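# Set the carton upright on the scale's weighing plate

## Task

Move the carton onto the scale's weighing plate, keeping the same face on top as it had at the start. At the end the plate alone must carry it, not the robot or anything else. Then release it and pull the tool away.

## Robot and tools

ROBOT. A single six-joint arm with a vacuum suction cup, and no fingers. The reference point is the cup point: the middle of the cup's rim when nothing touches it. The cup faces along the cup point's own +z axis. About 4 cm behind the rim the tool widens, with its body and a camera sticking out up to roughly 9 cm sideways, so keep that part clear of the scale and the carton.

FRAMES. Reported poses use the scene frame. Its origin is on the table surface under the arm's base, +z is up, and +y is to the left when facing along +x. Position is end_effector_position in metres and orientation is end_effector_quat_wxyz. Velocities are in m/s and rad/s. The printed position can be slightly off, more so far from the base. Motion commands are not in this frame: they are offsets in the cup point's own axes.

execute_actions(actions). actions is a list of actions run in order. Each action is a list of up to 15 rows, and each row lasts one control step of 1/30 s. If fewer than 15 rows are given, the last row repeats to fill the action. A row is 7 numbers in [-1, 1]: dx, dy, dz, rx, ry, rz, suction (the schema permits up to 13, but this arm uses 7). dx to rz are an offset, not a pose: they are measured from where the cup point was at the start of that action (for a call's first action, the pose in the most recent result). Every row in an action refers to that same start, so rows do not add up. Scale: 1.0 equals 0.6 m for dx, dy, dz, and 180 degrees for the rotation vector rx, ry, rz. Suction: a value above 0.01 switches it on, 0.01 or less switches it off, and it keeps its last value. Each step, the commanded pose is clipped to at most 100 mm and 16 degrees from the measured pose. Large offsets therefore need further actions. An empty list only returns the state and images.

move(target, speed, stop_force, blocking). target is one 7-number row as above: an offset in the cup point's axes from the pose in the latest result that shows one, plus suction, which is applied at the start. The cup point follows a straight path toward it over 0.5 to 10 s and takes the shorter rotation. Anything past 10 s is cut off. speed is in m/s, 0.002 to 0.5, default 0.25, and turning is capped at twice that value in rad/s. The path ignores obstacles, and the real motion lags and may overshoot the speed, especially with the arm stretched out. stop_force (N, 13 to 80) ends the path when the push against the motion along the line to the target exceeds that amount above its pre-move value for 2 steps. The arm then backs up 2 steps and holds. Use it only with slow speeds for deliberate contact, not on moves that rotate, and not when lifting off a surface you are pressing on. It is refused during the first 0.2 s and together with blocking=false. With blocking=false the result comes after 0.5 s while the motion continues, and new rows or moves are refused until a result shows it ended. Call wait or stop first. The result adds a move: line with the ending: done, off_target, moving, held, fault, or contact (the stop_force triggered, which overrides the others). It also lists limits (paced = the pose was clipped; held = a check blocked some steps, and a sudden fast catch-up may follow) and the distance to target.

wait(seconds), 0 to 10: lets time run while the last command holds. It returns early if a running move finishes. stop(): brakes a running move, which needs some stopping distance. zoom_image(camera, region): region is [x0, y0, x1, y1] in pixels of that camera's last full image, at most 504x504. Cameras: cam_head_left, cam_head_right, cam_high, cam_low (672x504) and cam_wrist (616x616 fisheye). finished_scene(scene): pass the current scene's integer number. It is final, so call it only after the carton sits stable on the plate, suction is off and the tool is away.

RESULT LINES. State gives the pose and velocities. "Hand target" is where the controller is currently driving. "pose unreachable" means the clearance check changed or blocked the command, and the base mount counts as arm. suction_measured is the vacuum level: near 0 means no seal, 0.83 or more means airtight. part_present switches to 1 at 0.50 and back to 0 below 0.45. "Wrist force" and "Wrist torque" are [x y z] in the cup point's axes. They carry noise of about 3.4 N, an offset of up to about 5.5 N, and saturate near 100 N. "no reading" is normal at first. MOTOR HOT appears at 70 °C, and at 85 °C an OVER-TEMPERATURE FAULT brakes the arm for a long time.

GRASPING. Turn suction on and press the 36 mm rim flat onto a smooth face of the carton, fully on the surface and away from edges, seams or holes. Once sealed, the cup shrinks, so the carton sits up to 12 mm nearer the tool. To release, lower the carton until it rests on the plate, set suction to 0, then retreat more than 15 mm. If the cup seals onto the table, turning suction off frees it.

AVOID. The arm is stiff: commanding even slightly past a firm contact can trigger a fault. A joint torque at its limit (shoulder 313, elbow 142, wrists 51.3 N m) or any outside force of 150 N stops the arm for 10 s and drops the rest of the call. Approach surfaces slowly. Don't drop, slam or tip the carton, and never push anything off the table. Loose objects may be nudged by outside disturbances now and then. Holding loads heats the motors, even while you are thinking, so avoid long holds.

Each tool is called after ">>>" as name([rows], argument=value, ...), one row to a line, values as JSON.

## Session

>>> execute_actions(actions=[])

Scene clock: 0.00 s.
end_effector_position=(+0.6289, +0.0150, +0.2809) suction_measured=0.00 part_present=0 end_effector_quat_wxyz=(+0.004, -0.014, +1.000, +0.005) end_effector_velocity=(-0.000, -0.000, +0.000) end_effector_angular_velocity=(+0.000, +0.001, +0.000)
Joint positions: [-0.28  -1.557  2.143 -2.16  -1.57   2.86 ]
Joint velocities: [-0.    -0.    -0.     0.001 -0.    -0.   ]
Wrist force (N, on the end effector, along its own x y z axes, offset not removed): no reading
Wrist torque (N m, same axes, about the end effector's origin, offset not removed): no reading
Hand target: +0.629, +0.015, +0.281; +0.004, -0.014, +1.000, +0.005

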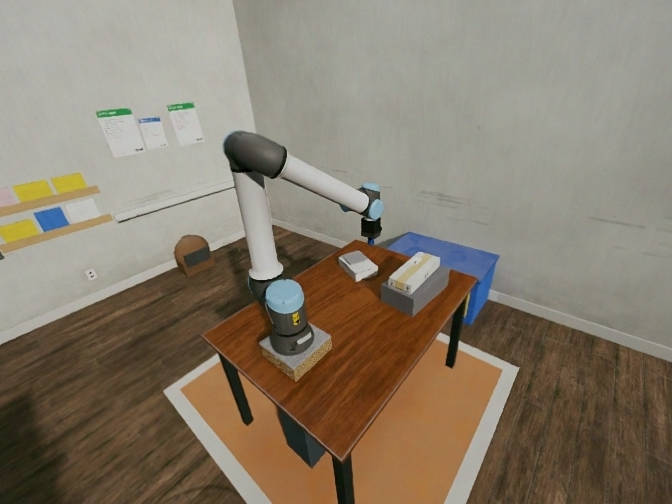

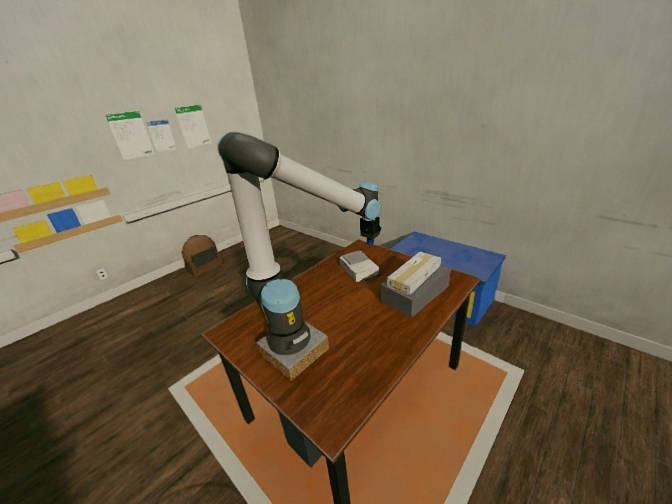

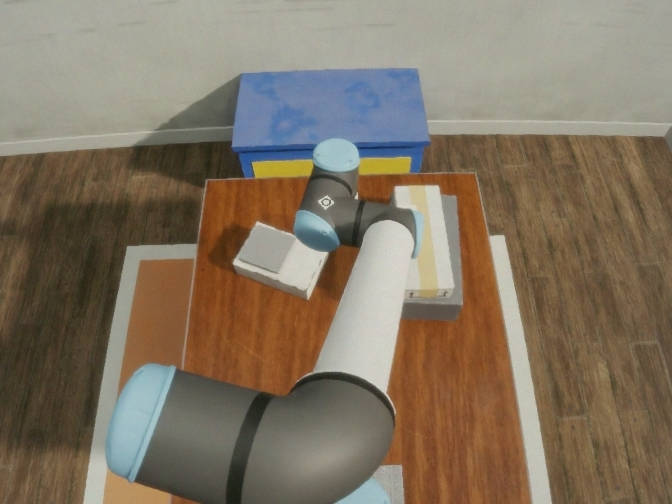

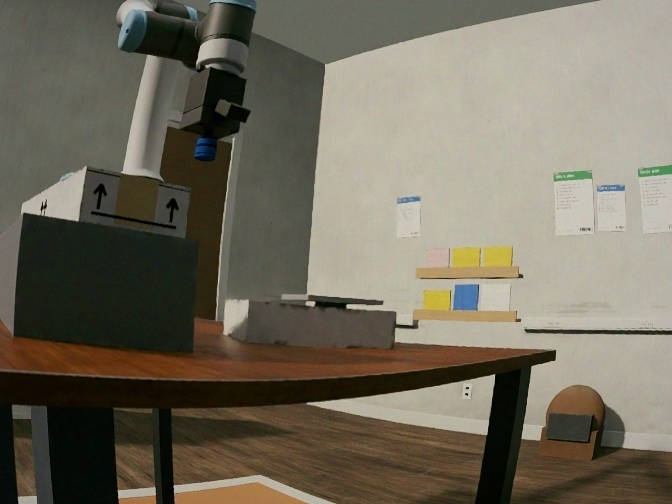

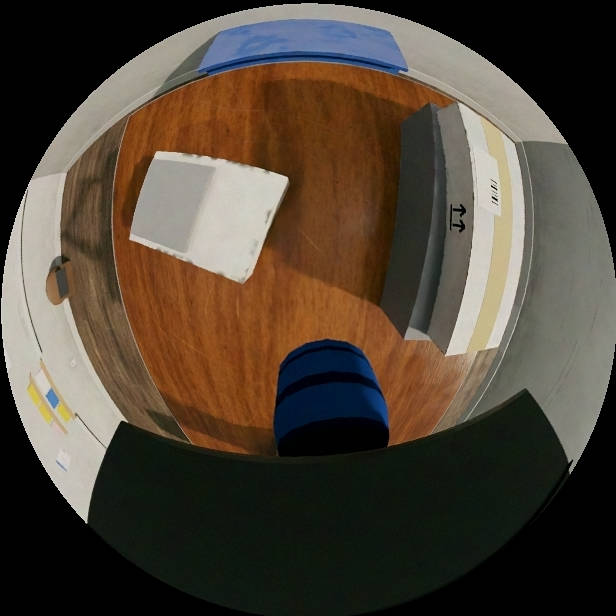

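>>> move(target=[-0.1,-0.375,0.12,0,0,0,0])

Scene clock: 3.83 s.
end_effector_position=(+0.6953, -0.2078, +0.2072) suction_measured=0.00 part_present=0 end_effector_quat_wxyz=(+0.004, -0.014, +1.000, +0.004) end_effector_velocity=(+0.001, -0.001, -0.001) end_effector_angular_velocity=(+0.001, -0.001, -0.000)
Joint positions: [-0.557 -1.327  2.03  -2.278 -1.57   2.583]
Joint velocities: [-0.001  0.002 -0.001 -0.001  0.001 -0.001]
Wrist force (N, on the end effector, along its own x y z axes, offset not removed): [10.1 3.6 -4.5]
Wrist torque (N m, same axes, about the end effector's origin, offset not removed): [0.46 -1.87 0.01]
Hand target: +0.695, -0.208, +0.207; +0.004, -0.014, +1.000, +0.004
Off the commanded pose: 0.001 m, 0 deg.
move: done

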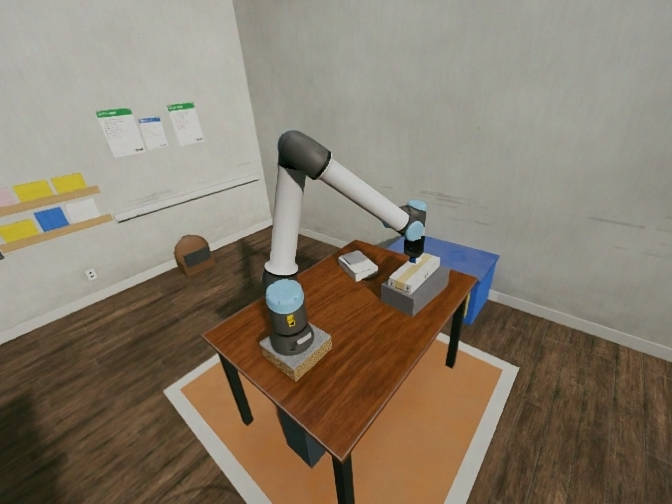

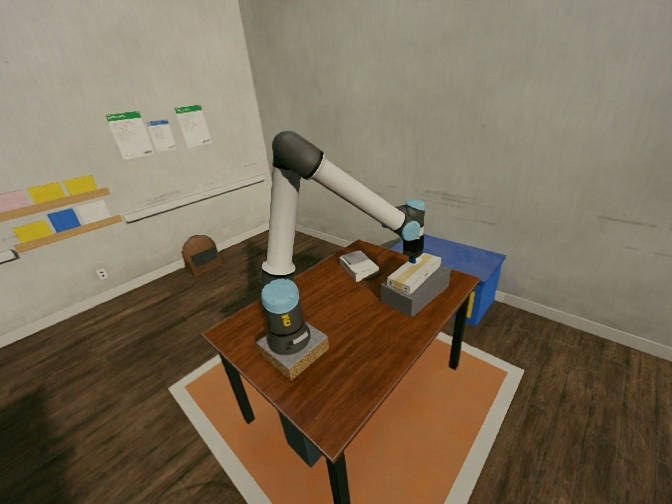

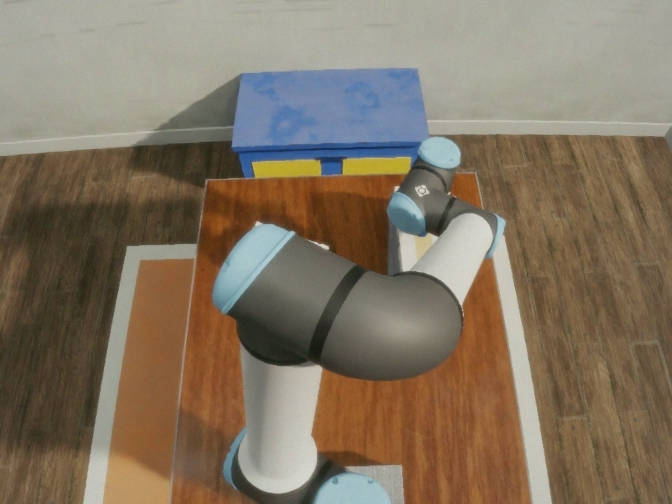

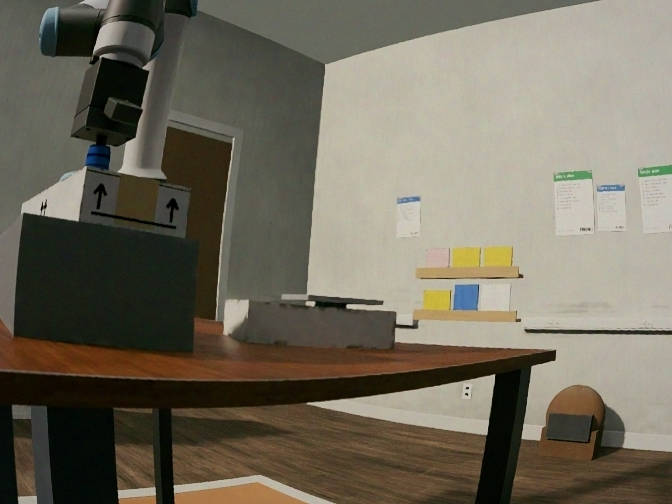

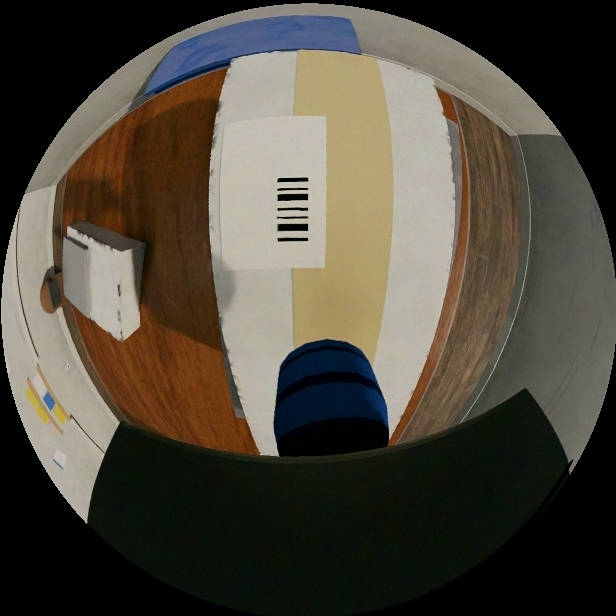

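>>> move(target=[0,-0.008,0.04,0,0,0,1], speed=0.1)

>>> move(target=[0,0,0.1,0,0,0,1], speed=0.015, stop_force=14)

>>> move(target=[0,0,-0.05,0,0,0,1], speed=0.06)

Scene clock: 10.27 s.
end_effector_position=(+0.6955, -0.2124, +0.1833) suction_measured=0.00 part_present=0 end_effector_quat_wxyz=(+0.004, -0.014, +1.000, +0.004) end_effector_velocity=(+0.000, -0.001, -0.001) end_effector_angular_velocity=(-0.001, -0.000, +0.000)
Joint positions: [-0.563 -1.296  2.044 -2.322 -1.57   2.577]
Joint velocities: [-0.     0.002  0.    -0.004 -0.001 -0.   ]
Wrist force (N, on the end effector, along its own x y z axes, offset not removed): [1.9 3.7 -2.8]
Wrist torque (N m, same axes, about the end effector's origin, offset not removed): [0.48 -0.44 -0.06]
Hand target: +0.696, -0.212, +0.183; +0.004, -0.014, +1.000, +0.004
Off the commanded pose: 0.000 m, 0 deg.
move: done

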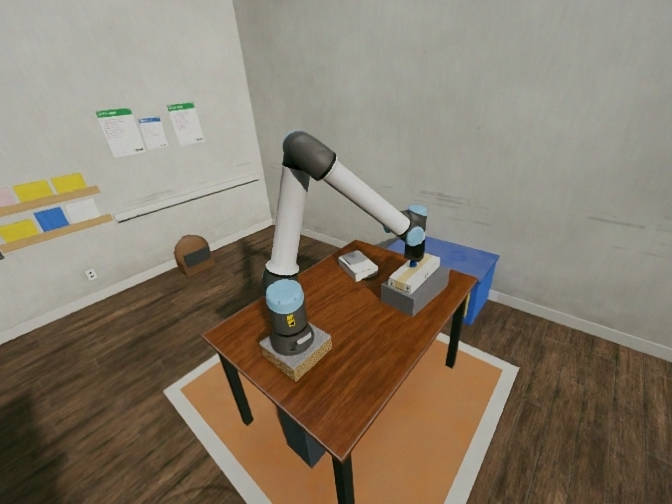

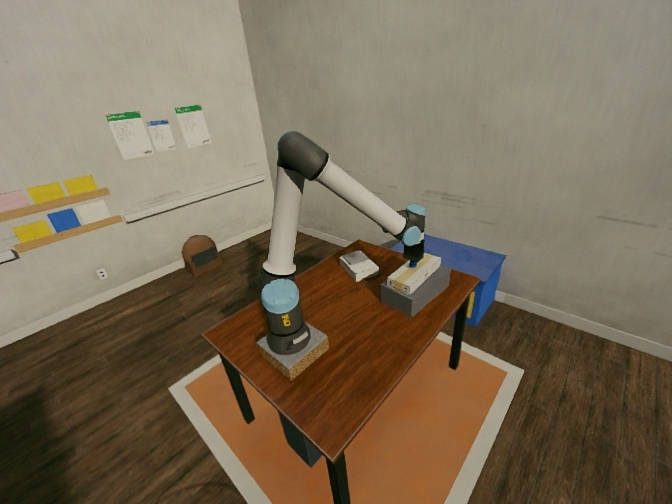

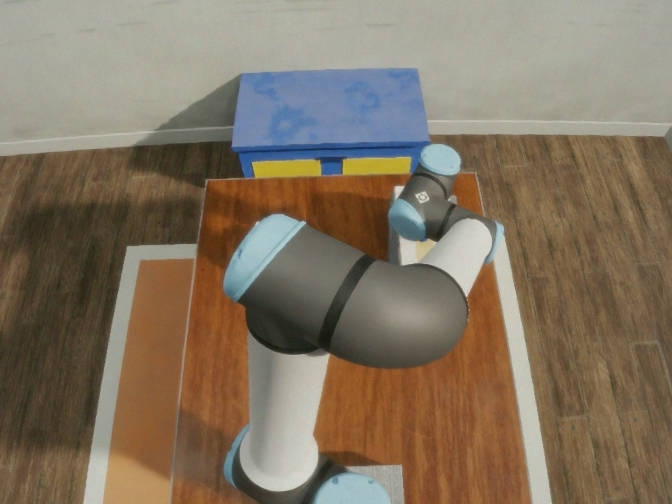

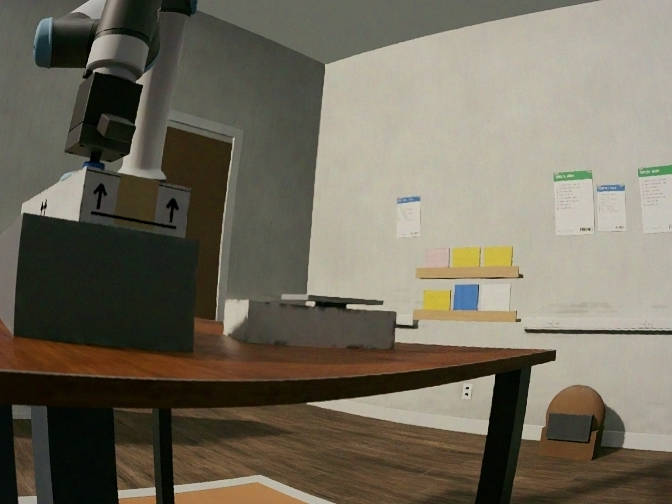

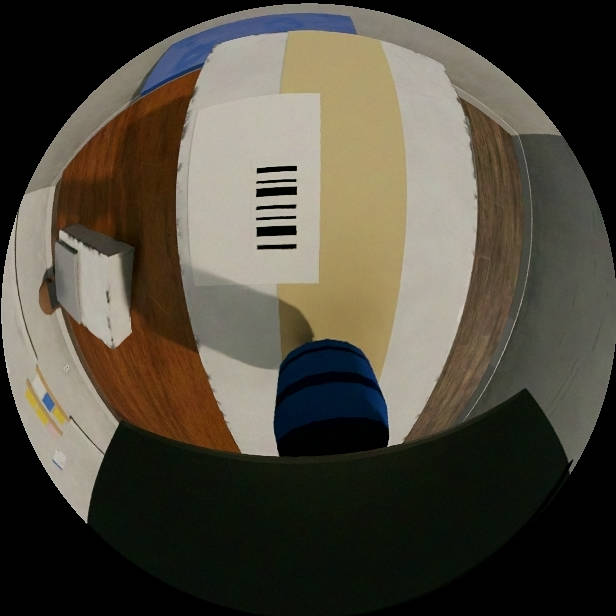

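Scene clock: 12.50 s.
end_effector_position=(+0.6957, -0.2121, +0.1555) suction_measured=1.00 part_present=1 end_effector_quat_wxyz=(+0.004, -0.014, +1.000, +0.004) end_effector_velocity=(-0.001, +0.001, +0.002) end_effector_angular_velocity=(+0.002, +0.005, -0.000)
Joint positions: [-0.563 -1.26   2.06  -2.375 -1.57   2.577]
Joint velocities: [ 0.    -0.003 -0.002  0.011 -0.001  0.   ]
Wrist force (N, on the end effector, along its own x y z axes, offset not removed): [-0.1 1.1 -30.8]
Wrist torque (N m, same axes, about the end effector's origin, offset not removed): [0.23 -0.28 0.07]
Hand target: +0.696, -0.212, +0.156; +0.004, -0.014, +1.000, +0.004
Off the commanded pose: 0.032 m, 0 deg.
move: contact

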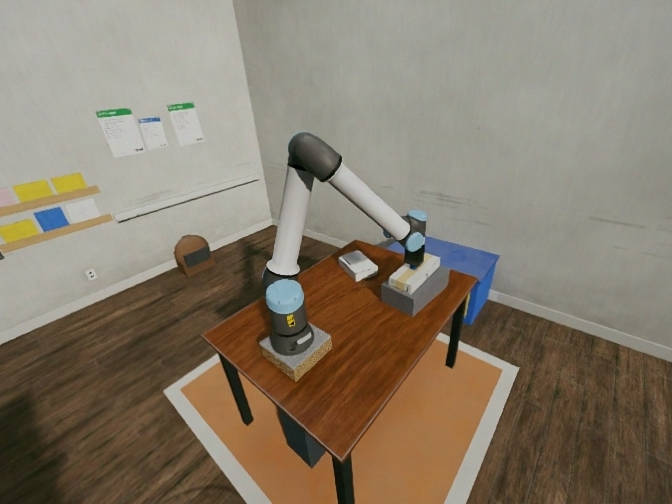

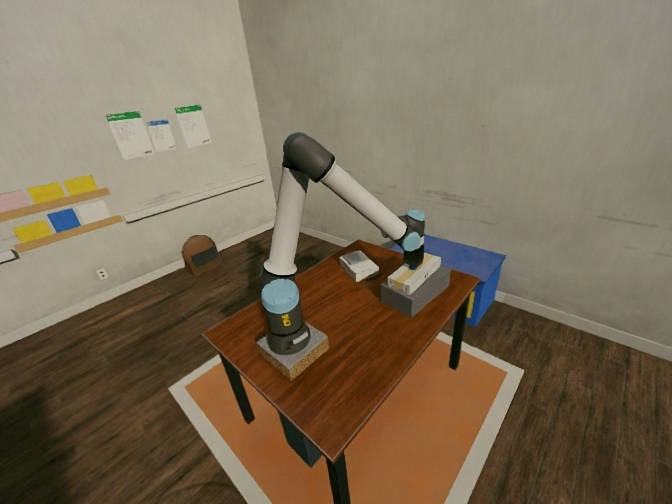

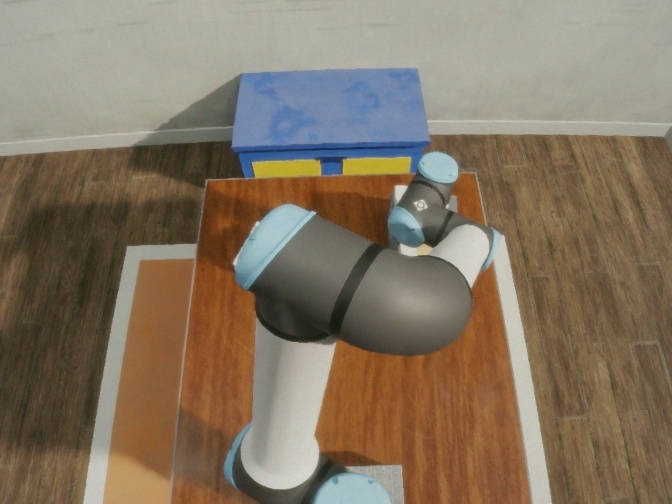

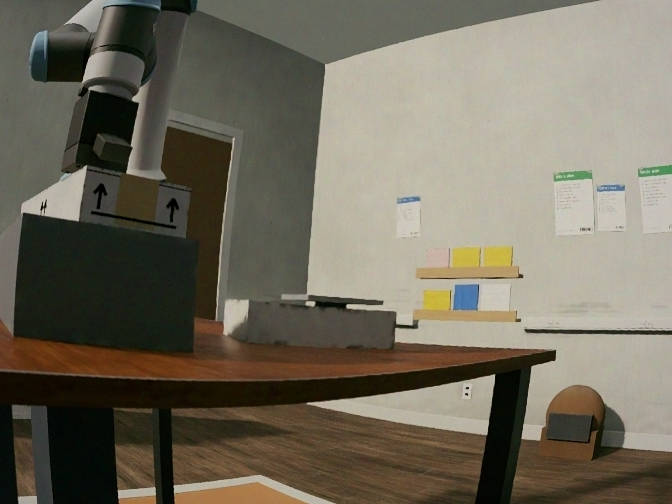

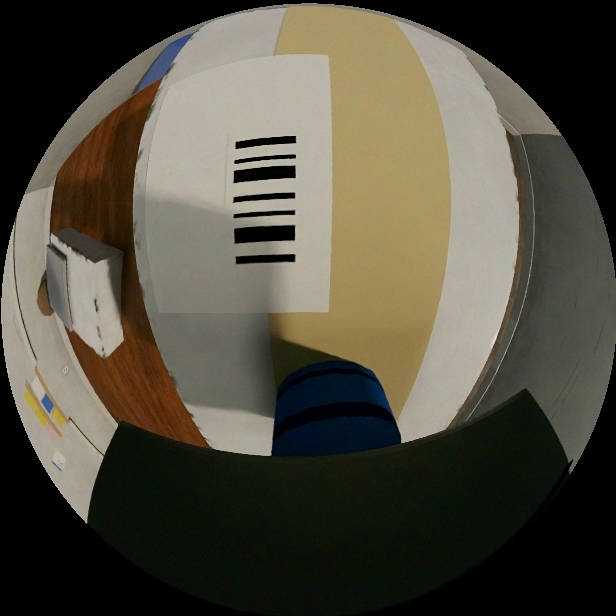

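Scene clock: 13.40 s.
end_effector_position=(+0.6955, -0.2124, +0.1854) suction_measured=1.00 part_present=1 end_effector_quat_wxyz=(+0.004, -0.014, +1.000, +0.004) end_effector_velocity=(-0.001, +0.001, +0.001) end_effector_angular_velocity=(+0.001, +0.001, -0.000)
Joint positions: [-0.563 -1.298  2.043 -2.319 -1.57   2.577]
Joint velocities: [-0.    -0.002  0.     0.003  0.001  0.   ]
Wrist force (N, on the end effector, along its own x y z axes, offset not removed): [4.4 1.4 7.9]
Wrist torque (N m, same axes, about the end effector's origin, offset not removed): [0.19 -0.99 -0.02]
Hand target: +0.696, -0.212, +0.186; +0.004, -0.014, +1.000, +0.004
Off the commanded pose: 0.000 m, 0 deg.
move: done

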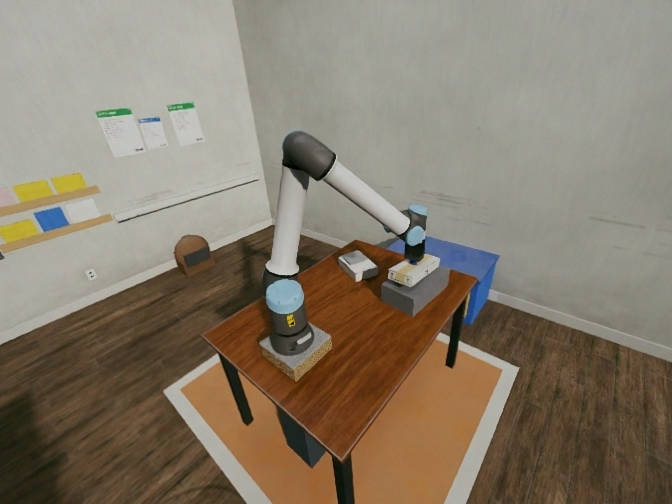

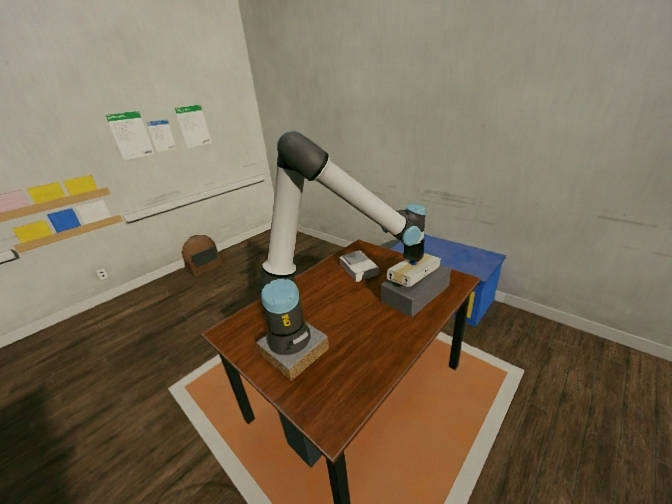

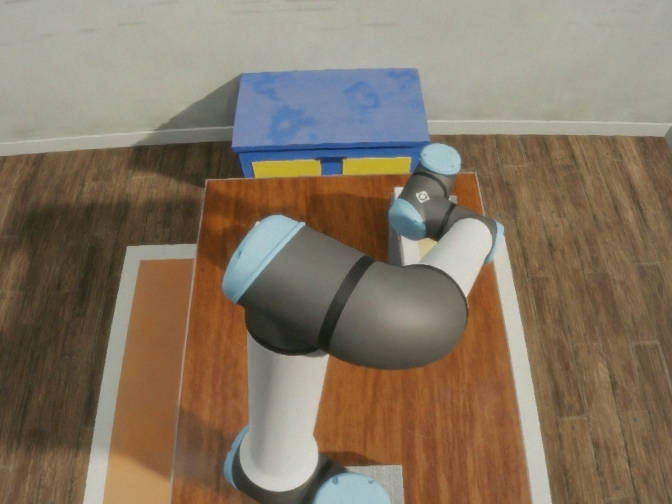

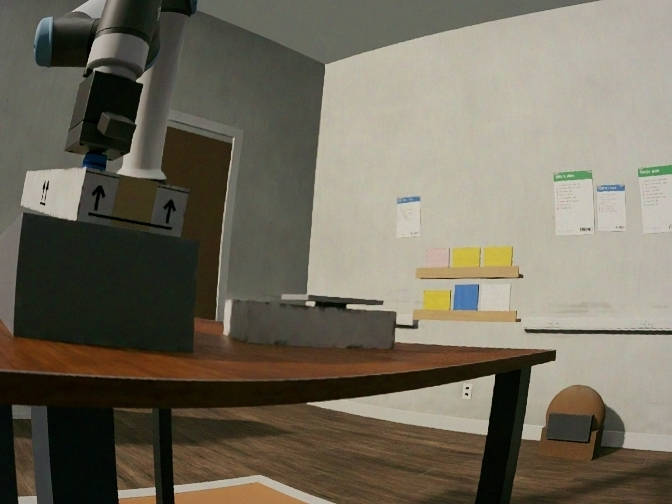

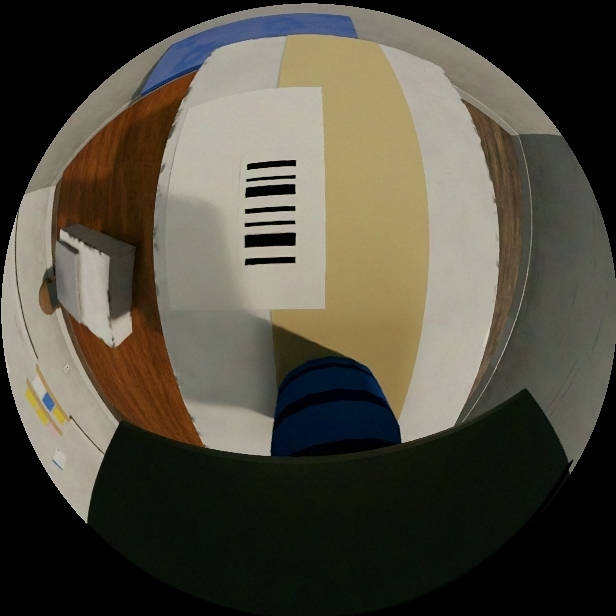

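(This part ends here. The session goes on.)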